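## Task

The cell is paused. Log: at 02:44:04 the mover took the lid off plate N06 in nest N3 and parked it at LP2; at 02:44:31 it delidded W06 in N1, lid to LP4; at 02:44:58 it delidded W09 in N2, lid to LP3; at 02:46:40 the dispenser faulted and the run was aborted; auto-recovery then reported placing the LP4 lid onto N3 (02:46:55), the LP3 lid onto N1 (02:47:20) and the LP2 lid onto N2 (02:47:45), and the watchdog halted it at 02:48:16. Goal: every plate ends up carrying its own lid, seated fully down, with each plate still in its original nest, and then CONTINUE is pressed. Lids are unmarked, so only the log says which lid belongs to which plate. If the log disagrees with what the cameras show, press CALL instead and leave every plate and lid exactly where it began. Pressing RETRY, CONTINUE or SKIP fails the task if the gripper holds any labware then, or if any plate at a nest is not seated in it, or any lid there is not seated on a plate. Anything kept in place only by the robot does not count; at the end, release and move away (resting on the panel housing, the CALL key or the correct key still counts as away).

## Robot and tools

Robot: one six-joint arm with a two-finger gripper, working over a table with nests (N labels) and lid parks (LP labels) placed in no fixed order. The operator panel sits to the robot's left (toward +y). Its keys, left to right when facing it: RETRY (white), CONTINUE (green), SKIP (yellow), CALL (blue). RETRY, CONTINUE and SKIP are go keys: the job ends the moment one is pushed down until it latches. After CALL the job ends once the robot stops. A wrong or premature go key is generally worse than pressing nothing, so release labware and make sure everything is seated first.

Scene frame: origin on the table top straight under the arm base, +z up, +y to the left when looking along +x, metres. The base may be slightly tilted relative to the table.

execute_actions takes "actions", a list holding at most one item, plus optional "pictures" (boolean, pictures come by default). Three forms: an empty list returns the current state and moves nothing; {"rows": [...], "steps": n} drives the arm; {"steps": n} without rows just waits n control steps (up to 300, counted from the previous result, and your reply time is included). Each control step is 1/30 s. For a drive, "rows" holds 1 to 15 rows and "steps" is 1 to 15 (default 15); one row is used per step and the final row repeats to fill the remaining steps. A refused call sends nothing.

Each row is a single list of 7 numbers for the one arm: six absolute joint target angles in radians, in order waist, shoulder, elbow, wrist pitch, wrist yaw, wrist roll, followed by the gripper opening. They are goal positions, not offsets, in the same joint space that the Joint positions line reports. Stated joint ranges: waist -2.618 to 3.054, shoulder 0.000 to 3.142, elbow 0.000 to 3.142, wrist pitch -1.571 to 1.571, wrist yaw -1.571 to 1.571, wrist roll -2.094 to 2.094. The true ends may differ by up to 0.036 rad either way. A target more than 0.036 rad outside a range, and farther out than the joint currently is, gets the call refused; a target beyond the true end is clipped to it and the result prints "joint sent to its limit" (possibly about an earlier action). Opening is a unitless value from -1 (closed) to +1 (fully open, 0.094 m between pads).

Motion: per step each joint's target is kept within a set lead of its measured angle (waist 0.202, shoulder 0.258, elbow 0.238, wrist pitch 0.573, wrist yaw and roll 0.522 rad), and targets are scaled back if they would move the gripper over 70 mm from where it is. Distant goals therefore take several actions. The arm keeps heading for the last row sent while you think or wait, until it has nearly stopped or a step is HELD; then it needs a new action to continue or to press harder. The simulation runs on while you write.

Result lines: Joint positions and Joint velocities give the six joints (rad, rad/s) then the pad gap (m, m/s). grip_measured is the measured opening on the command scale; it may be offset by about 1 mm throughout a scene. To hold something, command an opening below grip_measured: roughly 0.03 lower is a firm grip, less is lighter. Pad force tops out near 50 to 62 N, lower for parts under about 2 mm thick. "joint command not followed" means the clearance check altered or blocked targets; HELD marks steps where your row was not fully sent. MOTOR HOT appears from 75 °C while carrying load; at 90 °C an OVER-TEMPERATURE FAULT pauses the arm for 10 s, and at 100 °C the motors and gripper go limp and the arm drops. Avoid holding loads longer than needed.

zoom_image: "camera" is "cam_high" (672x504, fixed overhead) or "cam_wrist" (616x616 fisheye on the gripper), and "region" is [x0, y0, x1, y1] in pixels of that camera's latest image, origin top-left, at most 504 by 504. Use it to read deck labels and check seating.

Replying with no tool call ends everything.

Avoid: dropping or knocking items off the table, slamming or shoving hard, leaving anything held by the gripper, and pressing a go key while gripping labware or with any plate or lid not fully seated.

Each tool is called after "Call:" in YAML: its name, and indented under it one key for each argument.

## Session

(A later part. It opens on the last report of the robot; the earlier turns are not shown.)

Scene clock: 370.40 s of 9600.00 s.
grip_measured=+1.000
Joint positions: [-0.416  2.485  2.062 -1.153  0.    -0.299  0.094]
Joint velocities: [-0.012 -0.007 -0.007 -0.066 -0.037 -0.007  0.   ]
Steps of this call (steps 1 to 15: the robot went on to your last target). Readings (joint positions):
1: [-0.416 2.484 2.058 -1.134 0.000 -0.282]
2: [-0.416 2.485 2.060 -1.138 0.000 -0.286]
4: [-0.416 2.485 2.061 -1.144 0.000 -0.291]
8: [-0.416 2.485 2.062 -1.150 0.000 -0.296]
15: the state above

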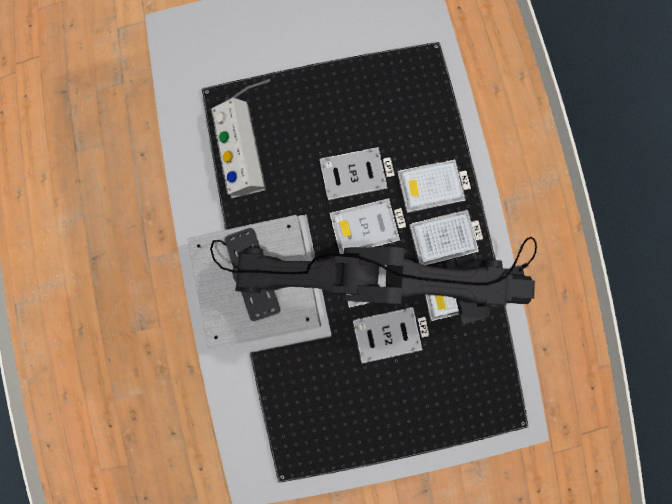

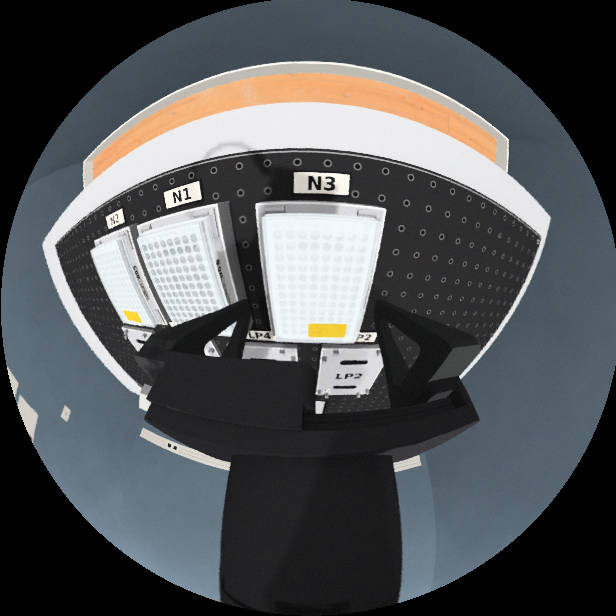

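Call:
execute_actions:
  actions:
    - {"rows": [[-0.420,2.491,2.060,-1.145,0,-0.300,1],[-0.424,2.493,2.055,-1.135,0,-0.297,1],[-0.428,2.495,2.050,-1.125,0,-0.294,1],[-0.431,2.497,2.045,-1.116,0,-0.291,1],[-0.434,2.499,2.040,-1.108,0,-0.288,1],[-0.436,2.501,2.035,-1.100,0,-0.286,1],[-0.436,2.503,2.030,-1.093,0,-0.284,1],[-0.436,2.505,2.026,-1.087,0,-0.283,1],[-0.436,2.507,2.023,-1.082,0,-0.283,1],[-0.436,2.508,2.020,-1.078,0,-0.283,1]], "steps": 15}
  pictures: false

Call:
execute_actions:
  actions:
    - {"steps": 10}

Call:
zoom_image:
  camera: "cam_wrist"
  region: [200, 190, 420, 370]

Scene clock: 378.60 s of 9600.00 s.
grip_measured=+1.000
Joint positions: [-0.431  2.506  2.026 -1.106  0.    -0.29   0.094]
Joint velocities: [ 0.007  0.051 -0.017  0.051 -0.037  0.007  0.   ]
Steps of this call (steps 1 to 15: the robot went on to your last target; steps 16 to 90: nothing new was sent; then 4.70 s passed at rest; steps 91 to 105: all 15 steps of this action). Readings (joint positions):
91: [-0.416 2.485 2.062 -1.154 0.000 -0.299]
92: [-0.416 2.485 2.062 -1.154 0.000 -0.299]
94: [-0.417 2.485 2.061 -1.150 0.000 -0.299]
98: [-0.423 2.486 2.044 -1.129 0.000 -0.295]
105: the state above

Scene clock: 378.93 s of 9600.00 s.
grip_measured=+1.000
Joint positions: [-0.431  2.508  2.025 -1.1    0.    -0.29   0.094]
Joint velocities: [-0.002 -0.012 -0.017 -0.007  0.022  0.022  0.   ]
Steps of this call (steps 1 to 10: the robot went on to your last target). Readings (joint positions):
1: [-0.431 2.507 2.025 -1.105 0.000 -0.290]
2: [-0.431 2.508 2.025 -1.105 0.000 -0.290]
4: [-0.431 2.508 2.025 -1.103 0.000 -0.290]
8: [-0.431 2.508 2.025 -1.101 0.000 -0.290]
10: the state above

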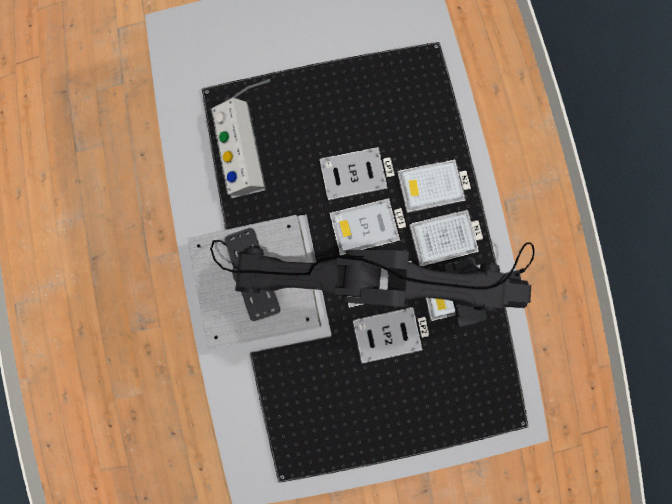

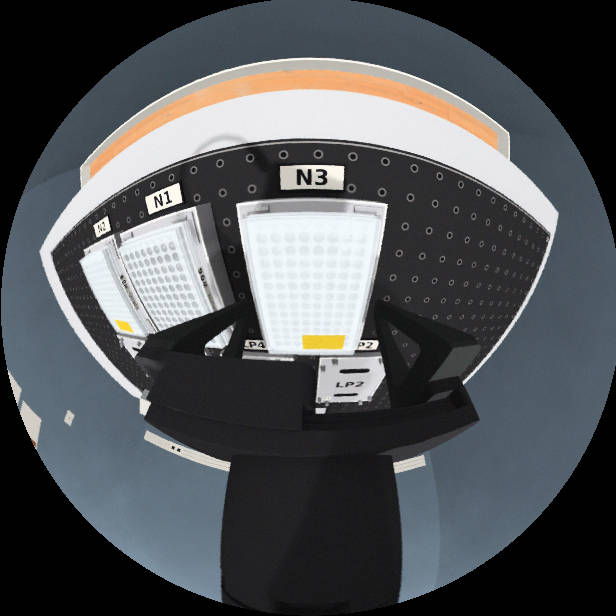

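Region (200, 190, 420, 370) of cam_wrist's 616x616 image, scaled by 2.291, with more detail than that image has; it fills the top 412 rows of this view, and the rest is white.

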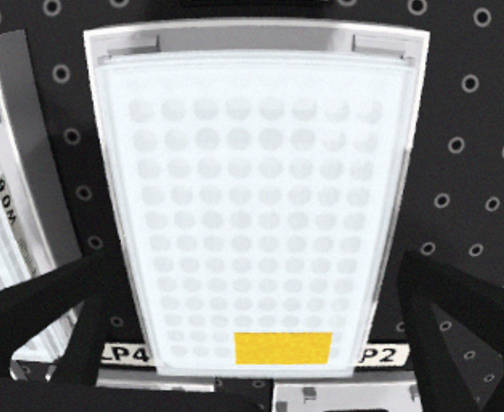

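Call:
execute_actions:
  actions:
    - {"rows": [[-0.436,2.510,2.020,-1.074,0,-0.283,1],[-0.436,2.512,2.020,-1.070,0,-0.283,1],[-0.436,2.514,2.020,-1.066,0,-0.283,1],[-0.436,2.516,2.020,-1.062,0,-0.283,1],[-0.436,2.518,2.020,-1.058,0,-0.283,1],[-0.436,2.520,2.020,-1.055,0,-0.283,1],[-0.436,2.522,2.020,-1.052,0,-0.283,1],[-0.436,2.524,2.020,-1.050,0,-0.283,1],[-0.436,2.526,2.020,-1.049,0,-0.283,1]], "steps": 15}
  pictures: false

Call:
execute_actions:
  actions:
    - {"steps": 10}

Call:
zoom_image:
  camera: "cam_wrist"
  region: [200, 190, 420, 370]

Scene clock: 386.13 s of 9600.00 s.
grip_measured=+1.000
Joint positions: [-0.431  2.508  2.025 -1.072  0.    -0.29   0.094]
Joint velocities: [ 0.002  0.002 -0.002 -0.037  0.022 -0.022  0.   ]
Steps of this call (steps 1 to 15: the robot went on to your last target; steps 16 to 90: nothing new was sent; then 3.70 s passed at rest; steps 91 to 105: all 15 steps of this action). Readings (joint positions):
91: [-0.431 2.508 2.025 -1.099 0.000 -0.290]
92: [-0.431 2.508 2.025 -1.097 0.000 -0.290]
94: [-0.431 2.508 2.025 -1.094 0.000 -0.290]
98: [-0.431 2.508 2.025 -1.082 0.000 -0.290]
105: the state above

Scene clock: 386.47 s of 9600.00 s.
grip_measured=+1.000
Joint positions: [-0.431  2.508  2.025 -1.07   0.    -0.29   0.094]
Joint velocities: [-0.032  0.012 -0.007 -0.022 -0.007 -0.066  0.   ]
Steps of this call (steps 1 to 10: the robot went on to your last target). Readings (joint positions):
1: [-0.431 2.508 2.025 -1.072 0.000 -0.290]
2: [-0.431 2.508 2.025 -1.071 0.000 -0.290]
4: [-0.431 2.508 2.025 -1.071 0.000 -0.290]
8: [-0.431 2.508 2.025 -1.070 0.000 -0.290]
10: the state above

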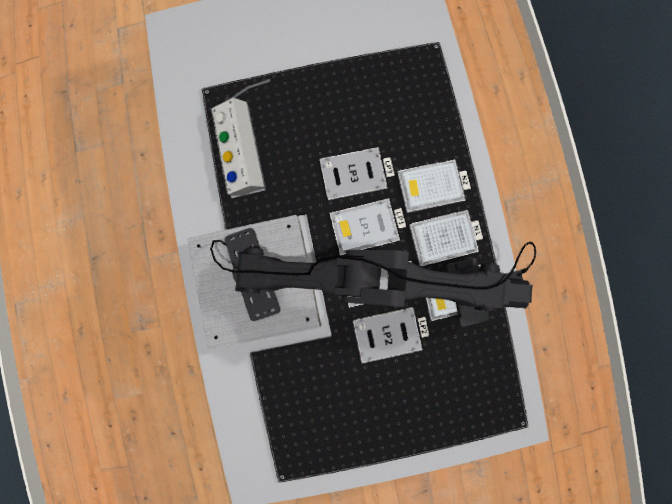

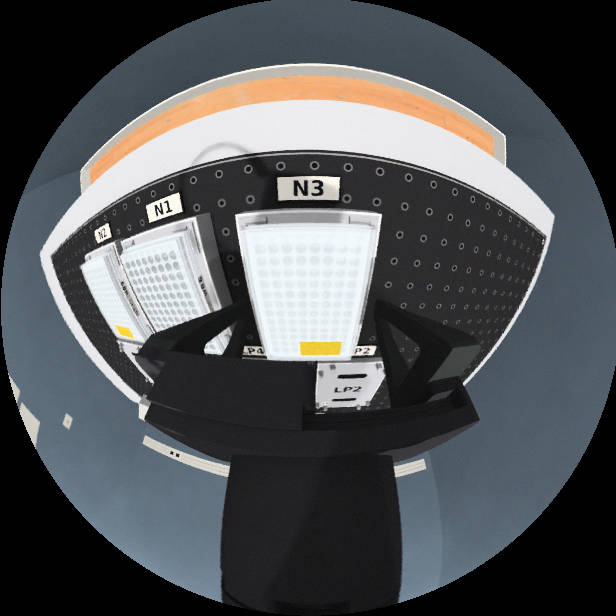

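Region (200, 190, 420, 370) of cam_wrist's 616x616 image, scaled by 2.291, with more detail than that image has; it fills the top 412 rows of this view, and the rest is white.

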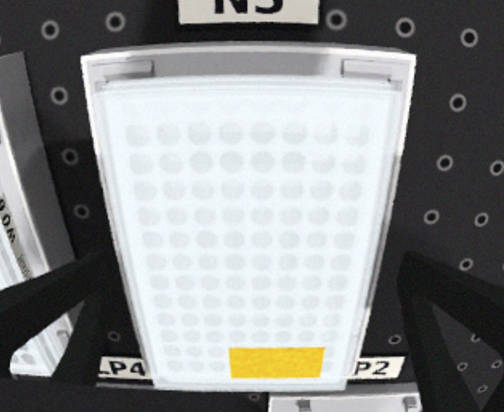

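Call:
execute_actions:
  actions:
    - {"rows": [[-0.436,2.528,2.020,-1.049,0,-0.283,1],[-0.436,2.530,2.020,-1.049,0,-0.283,1],[-0.436,2.531,2.020,-1.049,0,-0.283,1],[-0.436,2.531,2.020,-1.049,0,-0.283,1],[-0.436,2.531,2.020,-1.049,0,-0.283,1],[-0.436,2.530,2.020,-1.049,0,-0.283,1],[-0.436,2.529,2.020,-1.049,0,-0.283,1]], "steps": 15}

Call:
zoom_image:
  camera: "cam_wrist"
  region: [200, 190, 420, 370]

Scene clock: 389.57 s of 9600.00 s.
grip_measured=+1.000
Joint positions: [-0.431  2.527  2.025 -1.068  0.    -0.29   0.094]
Joint velocities: [ 0.002 -0.007 -0.017  0.007 -0.081 -0.037  0.   ]
Steps of this call (steps 1 to 15: the robot went on to your last target; steps 16 to 78: nothing new was sent; steps 79 to 93: all 15 steps of this action). Readings (joint positions):
79: [-0.431 2.509 2.025 -1.070 0.000 -0.290]
80: [-0.431 2.510 2.025 -1.069 0.000 -0.290]
82: [-0.431 2.515 2.025 -1.068 0.000 -0.290]
86: [-0.431 2.526 2.025 -1.068 0.000 -0.290]
93: the state above

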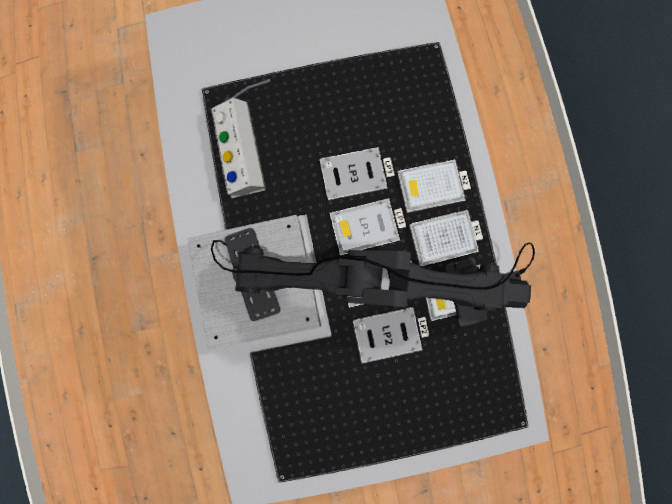

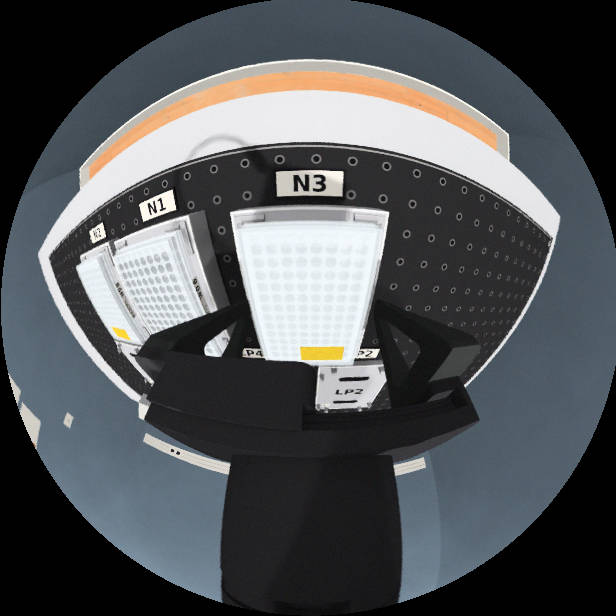

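Region (200, 190, 420, 370) of cam_wrist's 616x616 image, scaled by 2.291, with more detail than that image has; it fills the top 412 rows of this view, and the rest is white.

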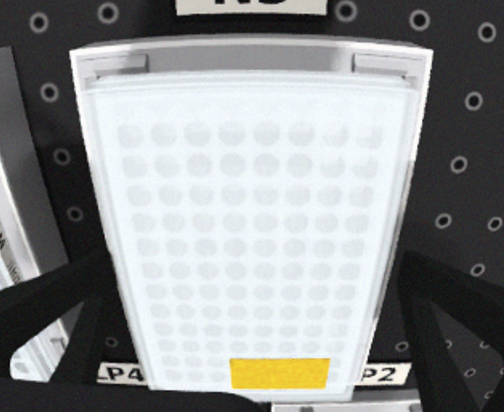

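Call:
execute_actions:
  actions:
    - {"rows": [[-0.436,2.535,2.020,-1.049,-0.004,-0.283,1],[-0.436,2.540,2.020,-1.049,-0.007,-0.283,1],[-0.436,2.544,2.020,-1.049,-0.010,-0.283,1],[-0.436,2.547,2.020,-1.049,-0.010,-0.283,1],[-0.436,2.547,2.020,-1.049,-0.010,-0.283,1],[-0.436,2.544,2.020,-1.049,-0.010,-0.283,1],[-0.436,2.541,2.020,-1.049,-0.010,-0.283,1],[-0.436,2.540,2.020,-1.049,-0.010,-0.283,1]], "steps": 15}

Call:
zoom_image:
  camera: "cam_wrist"
  region: [200, 190, 420, 370]

Scene clock: 397.13 s of 9600.00 s.
grip_measured=+1.000
Joint positions: [-0.431  2.536  2.025 -1.068 -0.002 -0.29   0.094]
Joint velocities: [ 0.012 -0.002  0.012 -0.007 -0.007 -0.007  0.   ]
Steps of this call (steps 1 to 15: the robot went on to your last target; steps 16 to 90: nothing new was sent; then 4.07 s passed at rest; steps 91 to 105: all 15 steps of this action). Readings (joint positions):
91: [-0.431 2.527 2.025 -1.068 0.000 -0.290]
92: [-0.431 2.527 2.025 -1.068 0.000 -0.290]
94: [-0.431 2.528 2.025 -1.068 -0.000 -0.290]
98: [-0.431 2.534 2.025 -1.068 -0.001 -0.290]
105: the state above

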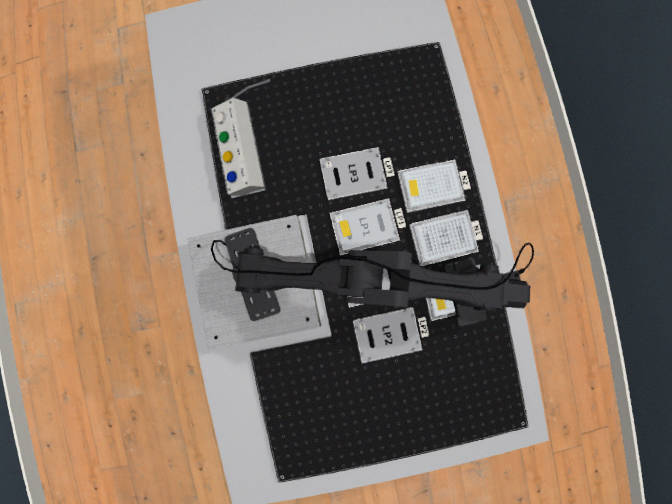

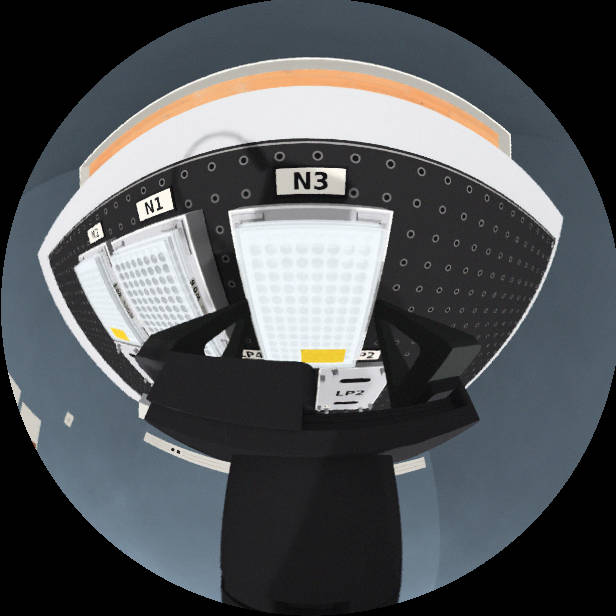

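Region (200, 190, 420, 370) of cam_wrist's 616x616 image, scaled by 2.291, with more detail than that image has; it fills the top 412 rows of this view, and the rest is white.

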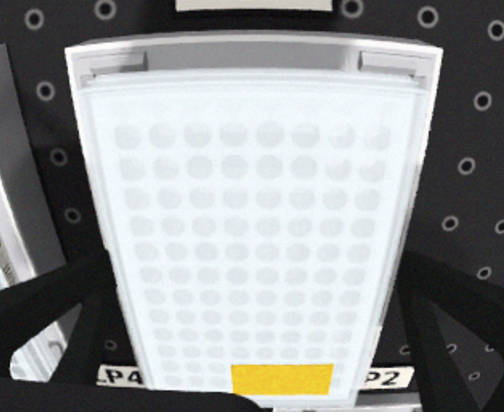

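Call:
execute_actions:
  actions:
    - {"rows": [[-0.436,2.540,2.020,-1.049,-0.010,-0.283,0.96],[-0.436,2.540,2.020,-1.049,-0.010,-0.283,0.92],[-0.436,2.540,2.020,-1.049,-0.010,-0.283,0.88],[-0.436,2.540,2.020,-1.049,-0.010,-0.283,0.85],[-0.436,2.540,2.020,-1.049,-0.010,-0.283,0.83],[-0.436,2.540,2.020,-1.049,-0.010,-0.283,0.81],[-0.436,2.540,2.020,-1.049,-0.010,-0.283,0.80],[-0.436,2.540,2.020,-1.049,-0.010,-0.283,0.79],[-0.436,2.540,2.020,-1.049,-0.010,-0.283,0.78],[-0.436,2.540,2.020,-1.049,-0.010,-0.283,0.77],[-0.436,2.540,2.020,-1.049,-0.010,-0.283,0.76],[-0.436,2.540,2.020,-1.049,-0.010,-0.283,0.755]], "steps": 15}

Call:
zoom_image:
  camera: "cam_wrist"
  region: [200, 190, 420, 370]

Scene clock: 400.97 s of 9600.00 s.
grip_measured=+0.783
Joint positions: [-0.431  2.536  2.025 -1.068 -0.003 -0.29   0.084]
Joint velocities: [ 0.012 -0.012  0.002  0.007  0.007  0.051 -0.002]
Steps of this call (steps 1 to 15: the robot went on to your last target; steps 16 to 90: nothing new was sent; then 0.33 s passed at rest; steps 91 to 105: all 15 steps of this action). Readings (joint positions):
91: [-0.431 2.536 2.025 -1.068 -0.002 -0.290]
92: [-0.431 2.536 2.025 -1.068 -0.002 -0.290]
94: [-0.431 2.536 2.025 -1.068 -0.002 -0.290]
98: [-0.431 2.536 2.025 -1.068 -0.003 -0.290]
105: the state above

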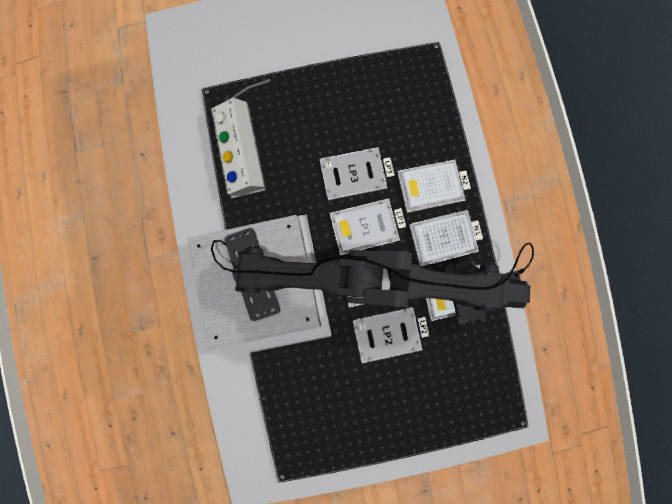

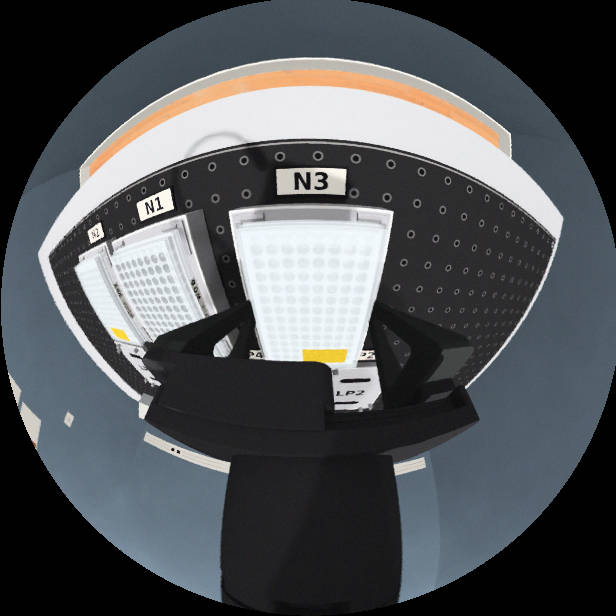

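Region (200, 190, 420, 370) of cam_wrist's 616x616 image, scaled by 2.291, with more detail than that image has; it fills the top 412 rows of this view, and the rest is white.

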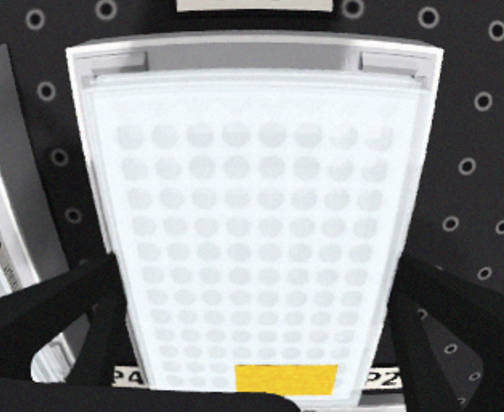

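Call:
execute_actions:
  actions:
    - {"rows": [[-0.436,2.5195,2.0458,-1.090,-0.010,-0.283,0.755],[-0.436,2.5181,2.0481,-1.100,-0.010,-0.283,0.755],[-0.436,2.5157,2.0519,-1.112,-0.010,-0.283,0.755],[-0.436,2.5126,2.0569,-1.125,-0.010,-0.283,0.755],[-0.436,2.5088,2.0630,-1.138,-0.010,-0.283,0.755],[-0.436,2.5045,2.0699,-1.149,-0.010,-0.283,0.755],[-0.436,2.4999,2.0772,-1.159,-0.010,-0.283,0.755],[-0.436,2.4951,2.0848,-1.168,-0.010,-0.283,0.755],[-0.436,2.4905,2.0921,-1.175,-0.010,-0.283,0.755],[-0.436,2.4863,2.0990,-1.180,-0.010,-0.283,0.755],[-0.436,2.4824,2.1051,-1.184,-0.010,-0.283,0.755],[-0.436,2.4793,2.1101,-1.185,-0.010,-0.283,0.755],[-0.436,2.4769,2.1139,-1.185,-0.010,-0.283,0.755],[-0.436,2.4755,2.1162,-1.185,-0.010,-0.283,0.755],[-0.436,2.475,2.117,-1.185,-0.010,-0.283,0.755]], "steps": 15}
  pictures: false

Call:
execute_actions:
  actions:
    - {"steps": 10}

Scene clock: 411.70 s of 9600.00 s.
grip_measured=+0.783
Joint positions: [-0.431  2.518  2.084 -1.154 -0.004 -0.289  0.084]
Joint velocities: [-0.012 -0.129  0.115 -0.066  0.037  0.007  0.001]
Steps of this call (steps 1 to 15: the robot went on to your last target; steps 16 to 90: nothing new was sent; then 7.23 s passed at rest; steps 91 to 105: all 15 steps of this action). Readings (joint positions):
91: [-0.431 2.536 2.025 -1.068 -0.003 -0.290]
92: [-0.431 2.536 2.025 -1.070 -0.003 -0.290]
94: [-0.431 2.536 2.026 -1.075 -0.003 -0.289]
98: [-0.431 2.536 2.046 -1.102 -0.004 -0.289]
105: the state above

Scene clock: 412.03 s of 9600.00 s.
grip_measured=+0.783
Joint positions: [-0.431  2.504  2.093 -1.166 -0.004 -0.289  0.084]
Joint velocities: [-0.002  0.002 -0.002  0.007 -0.037 -0.081 -0.   ]
Steps of this call (steps 1 to 10: the robot went on to your last target). Readings (joint positions):
1: [-0.431 2.514 2.087 -1.157 -0.004 -0.289]
2: [-0.431 2.510 2.090 -1.158 -0.004 -0.289]
4: [-0.431 2.505 2.093 -1.160 -0.004 -0.289]
8: [-0.431 2.504 2.093 -1.164 -0.004 -0.289]
10: the state above

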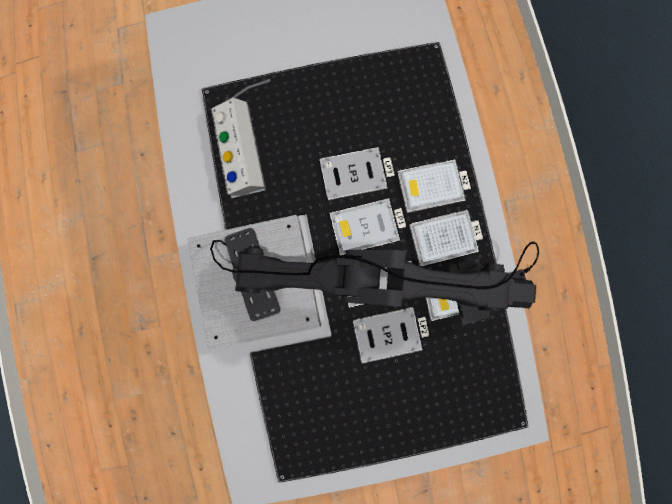

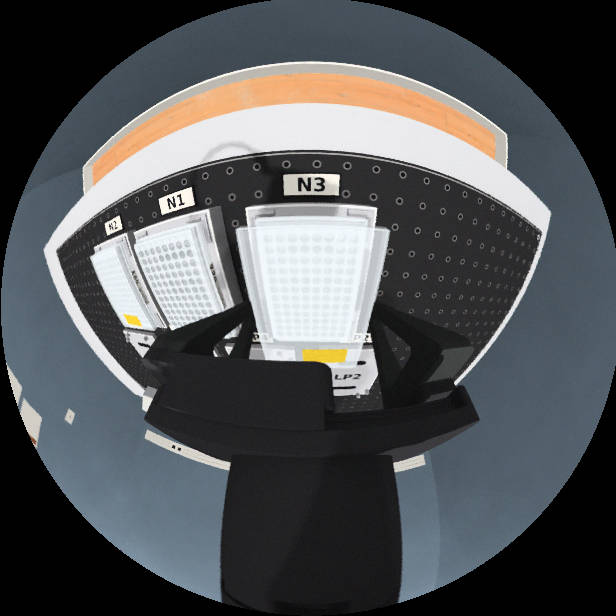

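Call:
execute_actions:
  actions:
    - {"rows": [[-0.430,2.475,2.089,-1.150,0,-0.284,0.755],[-0.428,2.474,2.088,-1.149,0,-0.282,0.755],[-0.424,2.472,2.085,-1.147,0,-0.279,0.755],[-0.418,2.470,2.081,-1.145,0,-0.274,0.755],[-0.411,2.468,2.076,-1.143,0,-0.267,0.755],[-0.403,2.465,2.070,-1.140,0,-0.260,0.755],[-0.393,2.461,2.063,-1.137,0,-0.251,0.755],[-0.383,2.457,2.055,-1.133,0,-0.242,0.755],[-0.371,2.453,2.047,-1.128,0,-0.231,0.755],[-0.358,2.448,2.038,-1.124,0,-0.220,0.755],[-0.344,2.443,2.028,-1.119,0,-0.207,0.755],[-0.330,2.438,2.017,-1.114,0,-0.194,0.755],[-0.315,2.433,2.007,-1.108,0,-0.181,0.755],[-0.300,2.427,1.996,-1.103,0,-0.168,0.755],[-0.285,2.422,1.985,-1.098,0,-0.154,0.755]], "steps": 15}
  pictures: false

Call:
execute_actions:
  actions:
    - {"rows": [[-0.269,2.416,1.974,-1.092,0,-0.140,0.755],[-0.254,2.410,1.963,-1.087,0,-0.127,0.755],[-0.239,2.405,1.953,-1.081,0,-0.114,0.755],[-0.225,2.400,1.942,-1.076,0,-0.101,0.755],[-0.211,2.395,1.933,-1.071,0,-0.089,0.755],[-0.198,2.390,1.923,-1.067,0,-0.077,0.755],[-0.186,2.386,1.915,-1.062,0,-0.066,0.755],[-0.176,2.382,1.907,-1.058,0,-0.057,0.755],[-0.166,2.378,1.900,-1.055,0,-0.048,0.755],[-0.158,2.375,1.894,-1.052,0,-0.041,0.755],[-0.151,2.373,1.889,-1.050,0,-0.034,0.755],[-0.145,2.371,1.885,-1.048,0,-0.029,0.755],[-0.141,2.369,1.882,-1.046,0,-0.026,0.755],[-0.139,2.368,1.881,-1.045,0,-0.024,0.755],[-0.138,2.368,1.880,-1.045,0,-0.023,0.755]], "steps": 15}
  pictures: false

Call:
execute_actions:
  actions:
    - {"steps": 15}

Call:
zoom_image:
  camera: "cam_wrist"
  region: [200, 190, 420, 370]

Scene clock: 427.30 s of 9600.00 s.
grip_measured=+0.783
Joint positions: [-0.325  2.472  2.009 -1.135  0.002 -0.208  0.084]
Joint velocities: [ 0.501 -0.168 -0.305  0.212 -0.037  0.33  -0.   ]
Steps of this call (steps 1 to 30: the robot went on to your last target; steps 31 to 90: nothing new was sent; then 11.77 s passed at rest; steps 91 to 105: all 15 steps of this action). Readings (joint positions):
91: [-0.431 2.504 2.093 -1.168 -0.004 -0.289]
92: [-0.431 2.504 2.093 -1.168 -0.004 -0.289]
94: [-0.430 2.504 2.093 -1.168 -0.003 -0.287]
98: [-0.418 2.500 2.076 -1.159 -0.000 -0.271]
105: the state above

Scene clock: 427.80 s of 9600.00 s.
grip_measured=+0.783
Joint positions: [-0.141  2.408  1.891 -1.076  0.002 -0.052  0.084]
Joint velocities: [ 0.095 -0.017 -0.081  0.007 -0.007  0.139  0.   ]
Steps of this call (steps 1 to 15: all 15 steps of this action). Readings (joint positions):
1: [-0.307 2.466 1.998 -1.130 0.002 -0.196]
2: [-0.289 2.460 1.988 -1.125 0.002 -0.184]
4: [-0.254 2.448 1.967 -1.116 0.002 -0.160]
8: [-0.195 2.427 1.929 -1.097 0.002 -0.112]
15: the state above

Scene clock: 428.30 s of 9600.00 s.
grip_measured=+0.783
Joint positions: [-0.138  2.407  1.888 -1.066  0.002 -0.03   0.084]
Joint velocities: [-0.007  0.002 -0.012  0.007 -0.022  0.007 -0.   ]
Steps of this call (steps 1 to 15: the robot went on to your last target). Readings (joint positions):
1: [-0.139 2.407 1.889 -1.075 0.002 -0.048]
2: [-0.138 2.407 1.888 -1.073 0.002 -0.044]
4: [-0.138 2.407 1.888 -1.071 0.002 -0.039]
8: [-0.138 2.407 1.888 -1.068 0.002 -0.034]
15: the state above

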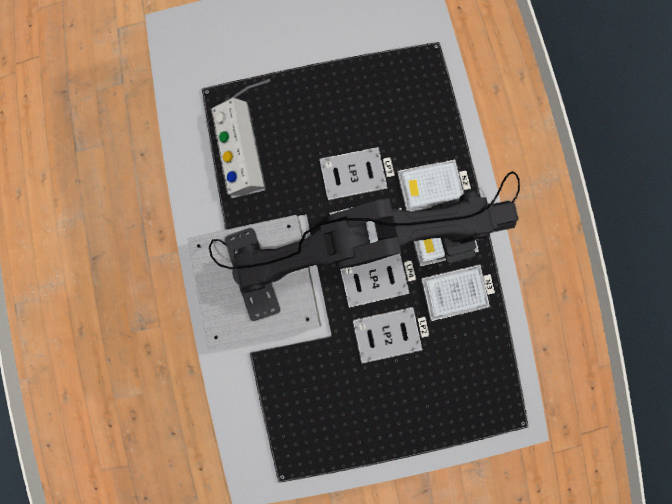

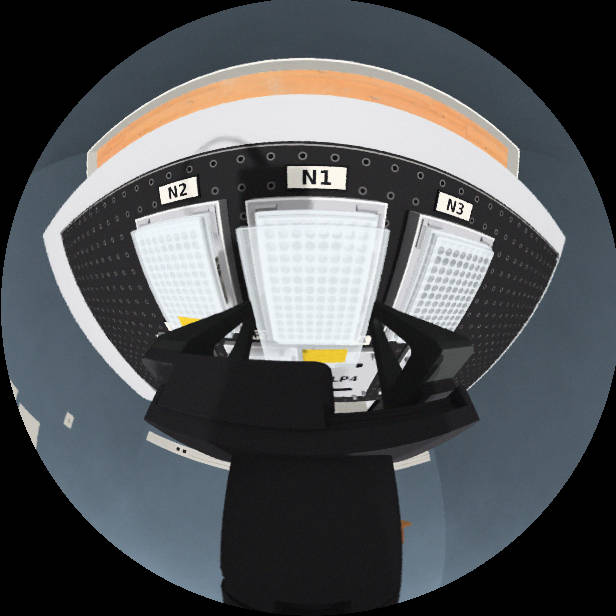

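Region (200, 190, 420, 370) of cam_wrist's 616x616 image, scaled by 2.291, with more detail than that image has; it fills the top 412 rows of this view, and the rest is white.

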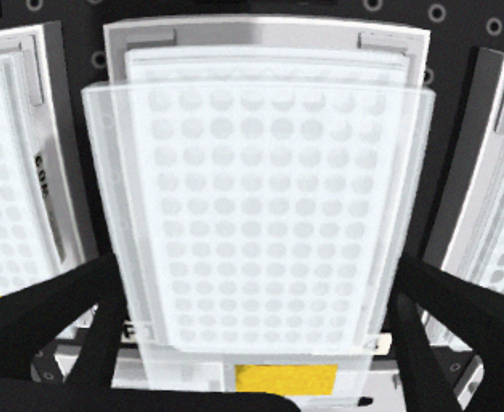

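Call:
execute_actions:
  actions:
    - {"rows": [[-0.142,2.410,1.880,-1.040,0,-0.023,0.755],[-0.146,2.415,1.880,-1.035,0,-0.023,0.755],[-0.150,2.420,1.880,-1.030,0,-0.023,0.755],[-0.152,2.424,1.880,-1.025,0,-0.023,0.755],[-0.152,2.428,1.880,-1.021,0,-0.023,0.755],[-0.152,2.431,1.880,-1.018,0,-0.023,0.755],[-0.152,2.433,1.880,-1.015,0,-0.023,0.755],[-0.152,2.434,1.880,-1.013,0,-0.023,0.755]], "steps": 15}
  pictures: false

Call:
execute_actions:
  actions:
    - {"steps": 10}

Call:
zoom_image:
  camera: "cam_wrist"
  region: [200, 190, 420, 370]

Scene clock: 436.30 s of 9600.00 s.
grip_measured=+0.783
Joint positions: [-0.144  2.432  1.888 -1.037  0.002 -0.029  0.084]
Joint velocities: [-0.022 -0.002 -0.012 -0.022  0.051  0.051 -0.001]
Steps of this call (steps 1 to 15: the robot went on to your last target; steps 16 to 90: nothing new was sent; then 4.50 s passed at rest; steps 91 to 105: all 15 steps of this action). Readings (joint positions):
91: [-0.138 2.407 1.888 -1.065 0.002 -0.030]
92: [-0.138 2.407 1.888 -1.064 0.002 -0.030]
94: [-0.139 2.407 1.888 -1.060 0.002 -0.030]
98: [-0.142 2.416 1.888 -1.045 0.002 -0.030]
105: the state above

Scene clock: 436.63 s of 9600.00 s.
grip_measured=+0.783
Joint positions: [-0.144  2.432  1.888 -1.034  0.002 -0.029  0.084]
Joint velocities: [-0.002 -0.012  0.007 -0.007  0.007  0.007 -0.   ]
Steps of this call (steps 1 to 10: the robot went on to your last target). Readings (joint positions):
1: [-0.144 2.432 1.888 -1.037 0.002 -0.029]
2: [-0.144 2.432 1.888 -1.036 0.002 -0.029]
4: [-0.144 2.432 1.888 -1.035 0.002 -0.029]
8: [-0.144 2.432 1.888 -1.035 0.002 -0.029]
10: the state above

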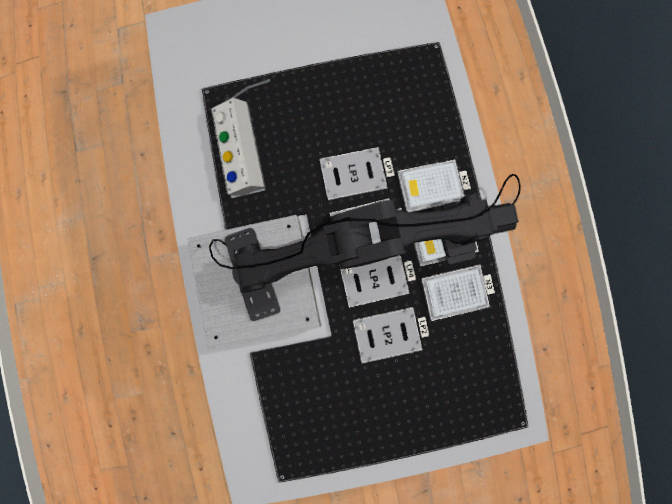

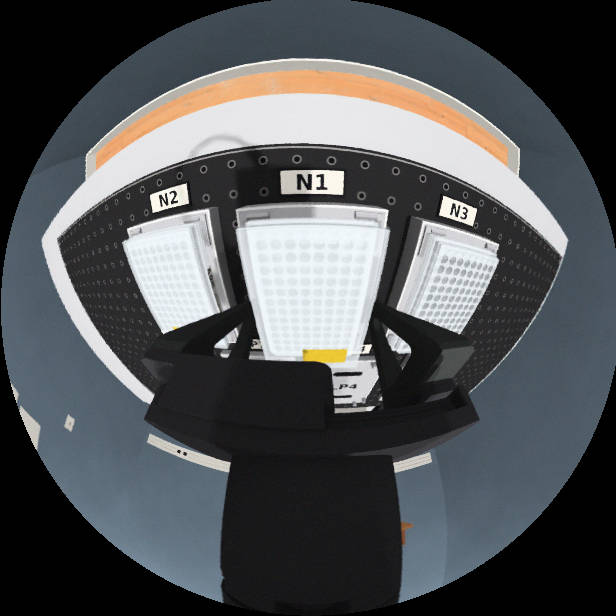

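Region (200, 190, 420, 370) of cam_wrist's 616x616 image, scaled by 2.291, with more detail than that image has; it fills the top 412 rows of this view, and the rest is white.

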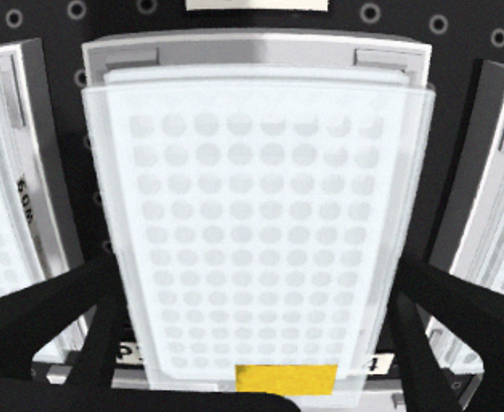

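Call:
execute_actions:
  actions:
    - {"rows": [[-0.152,2.438,1.880,-1.012,0,-0.023,0.755],[-0.152,2.442,1.880,-1.011,0,-0.023,0.755],[-0.152,2.446,1.880,-1.010,0,-0.023,0.755],[-0.152,2.449,1.880,-1.008,0,-0.023,0.755],[-0.152,2.451,1.880,-1.006,0,-0.023,0.755],[-0.152,2.452,1.880,-1.004,0,-0.023,0.755],[-0.152,2.452,1.880,-1.003,0,-0.023,0.755],[-0.152,2.452,1.880,-1.002,0,-0.023,0.755]], "steps": 15}
  pictures: false

Call:
execute_actions:
  actions:
    - {"steps": 10}

Call:
zoom_image:
  camera: "cam_wrist"
  region: [200, 190, 420, 370]

Scene clock: 445.43 s of 9600.00 s.
grip_measured=+0.783
Joint positions: [-0.144  2.449  1.888 -1.025  0.002 -0.029  0.084]
Joint velocities: [-0.002 -0.002  0.007  0.066  0.022  0.051  0.   ]
Steps of this call (steps 1 to 15: the robot went on to your last target; steps 16 to 90: nothing new was sent; then 5.30 s passed at rest; steps 91 to 105: all 15 steps of this action). Readings (joint positions):
91: [-0.144 2.432 1.888 -1.034 0.002 -0.029]
92: [-0.144 2.432 1.888 -1.034 0.002 -0.029]
94: [-0.144 2.432 1.888 -1.033 0.002 -0.029]
98: [-0.144 2.439 1.888 -1.027 0.002 -0.029]
105: the state above

Scene clock: 445.77 s of 9600.00 s.
grip_measured=+0.783
Joint positions: [-0.144  2.449  1.888 -1.023  0.002 -0.029  0.084]
Joint velocities: [-0.012 -0.017  0.002  0.051  0.007 -0.007  0.   ]
Steps of this call (steps 1 to 10: the robot went on to your last target). Readings (joint positions):
1: [-0.144 2.449 1.888 -1.025 0.002 -0.029]
2: [-0.144 2.449 1.888 -1.024 0.002 -0.029]
4: [-0.144 2.449 1.888 -1.024 0.002 -0.029]
8: [-0.144 2.449 1.888 -1.023 0.002 -0.029]
10: the state above

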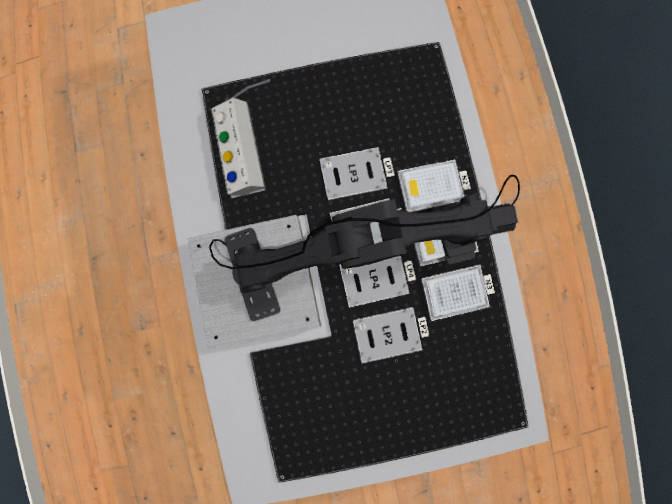

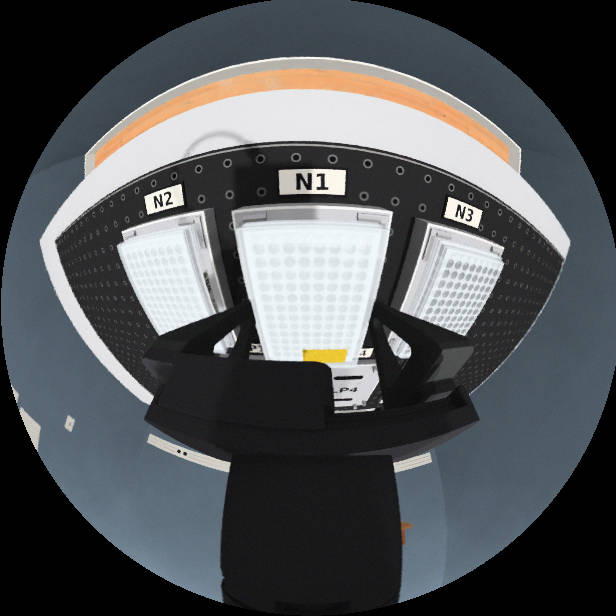

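Region (200, 190, 420, 370) of cam_wrist's 616x616 image, scaled by 2.291, with more detail than that image has; it fills the top 412 rows of this view, and the rest is white.

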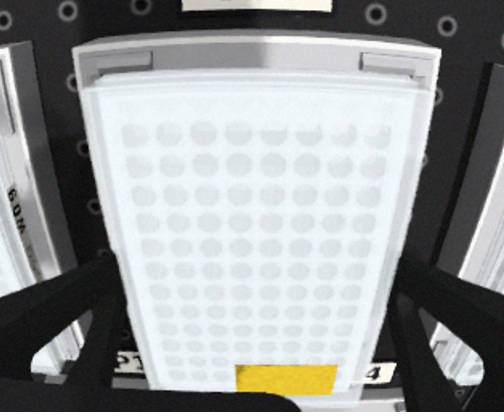

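Call:
execute_actions:
  actions:
    - {"rows": [[-0.152,2.460,1.880,-1.002,0,-0.023,0.755],[-0.152,2.466,1.880,-1.001,0,-0.023,0.755],[-0.152,2.469,1.880,-1.000,0,-0.023,0.755],[-0.152,2.469,1.880,-1.000,0,-0.023,0.755],[-0.152,2.462,1.880,-1.000,0,-0.023,0.755],[-0.152,2.458,1.880,-1.000,0,-0.023,0.755],[-0.152,2.457,1.880,-1.000,0,-0.023,0.755]], "steps": 12}

Call:
zoom_image:
  camera: "cam_wrist"
  region: [200, 190, 420, 370]

Scene clock: 449.47 s of 9600.00 s.
grip_measured=+0.783
Joint positions: [-0.144  2.455  1.888 -1.02   0.002 -0.029  0.084]
Joint velocities: [ 0.002 -0.007 -0.007 -0.007 -0.022  0.022 -0.   ]
Steps of this call (steps 1 to 15: the robot went on to your last target; steps 16 to 90: nothing new was sent; then 0.30 s passed at rest; steps 91 to 102: all 12 steps of this action). Readings (joint positions):
91: [-0.144 2.449 1.888 -1.023 0.002 -0.029]
92: [-0.144 2.449 1.888 -1.023 0.002 -0.029]
94: [-0.144 2.451 1.888 -1.022 0.002 -0.029]
98: [-0.144 2.455 1.888 -1.021 0.002 -0.029]
102: the state above

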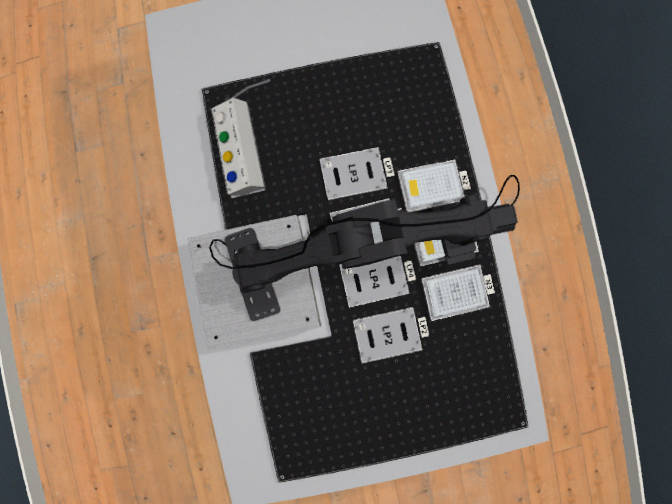

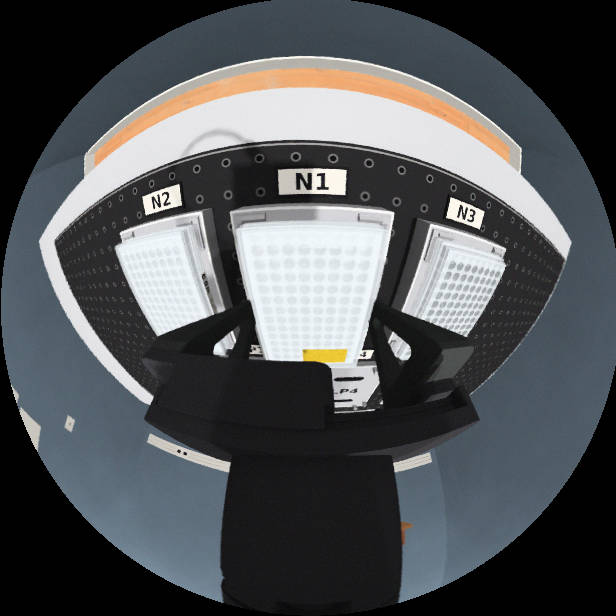

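Region (200, 190, 420, 370) of cam_wrist's 616x616 image, scaled by 2.291, with more detail than that image has; it fills the top 412 rows of this view, and the rest is white.

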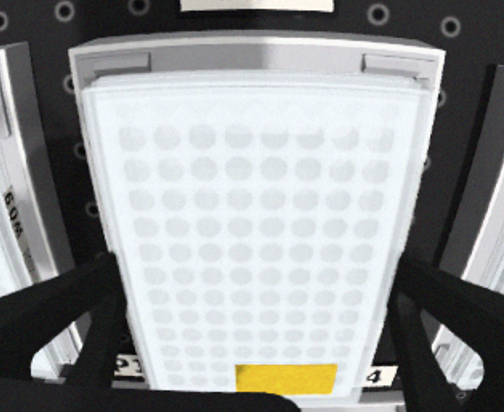

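Call:
execute_actions:
  actions:
    - {"rows": [[-0.152,2.455,1.880,-1.005,0,-0.023,0.78],[-0.152,2.455,1.880,-1.005,0,-0.023,0.80],[-0.152,2.455,1.880,-1.005,0,-0.023,0.83],[-0.152,2.455,1.880,-1.005,0,-0.023,0.87],[-0.152,2.455,1.880,-1.005,0,-0.023,0.92],[-0.152,2.455,1.880,-1.005,0,-0.023,0.96],[-0.152,2.455,1.880,-1.005,0,-0.023,1.0]], "steps": 13}

Call:
zoom_image:
  camera: "cam_wrist"
  region: [200, 190, 420, 370]

Scene clock: 452.63 s of 9600.00 s.
grip_measured=+1.000
Joint positions: [-0.144  2.455  1.888 -1.019  0.002 -0.029  0.094]
Joint velocities: [ 0.002 -0.007  0.002  0.051 -0.022  0.051  0.   ]
Steps of this call (steps 1 to 15: the robot went on to your last target; steps 16 to 82: nothing new was sent; steps 83 to 95: all 13 steps of this action). Readings (joint positions):
83: [-0.144 2.455 1.888 -1.019 0.002 -0.029]
84: [-0.144 2.455 1.888 -1.019 0.002 -0.029]
86: [-0.144 2.455 1.888 -1.019 0.002 -0.029]
90: [-0.144 2.455 1.888 -1.019 0.002 -0.029]
95: the state above

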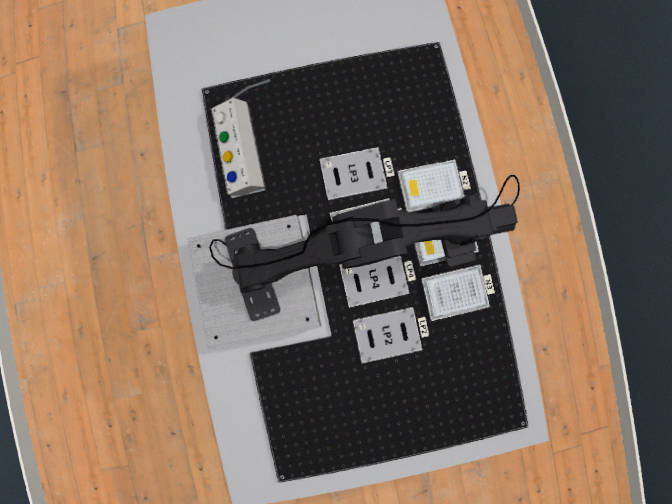

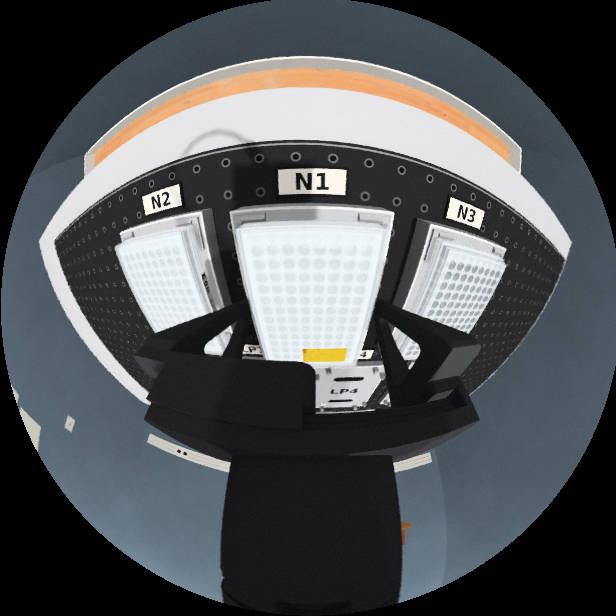

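Region (200, 190, 420, 370) of cam_wrist's 616x616 image, scaled by 2.291, with more detail than that image has; it fills the top 412 rows of this view, and the rest is white.

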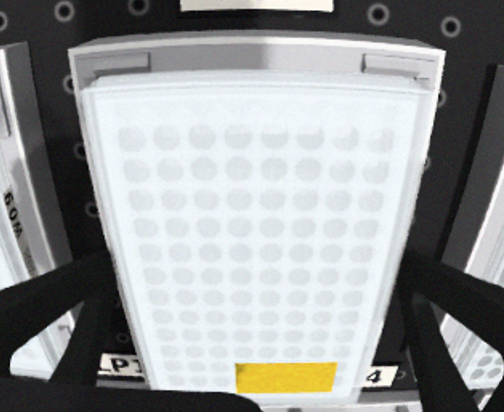

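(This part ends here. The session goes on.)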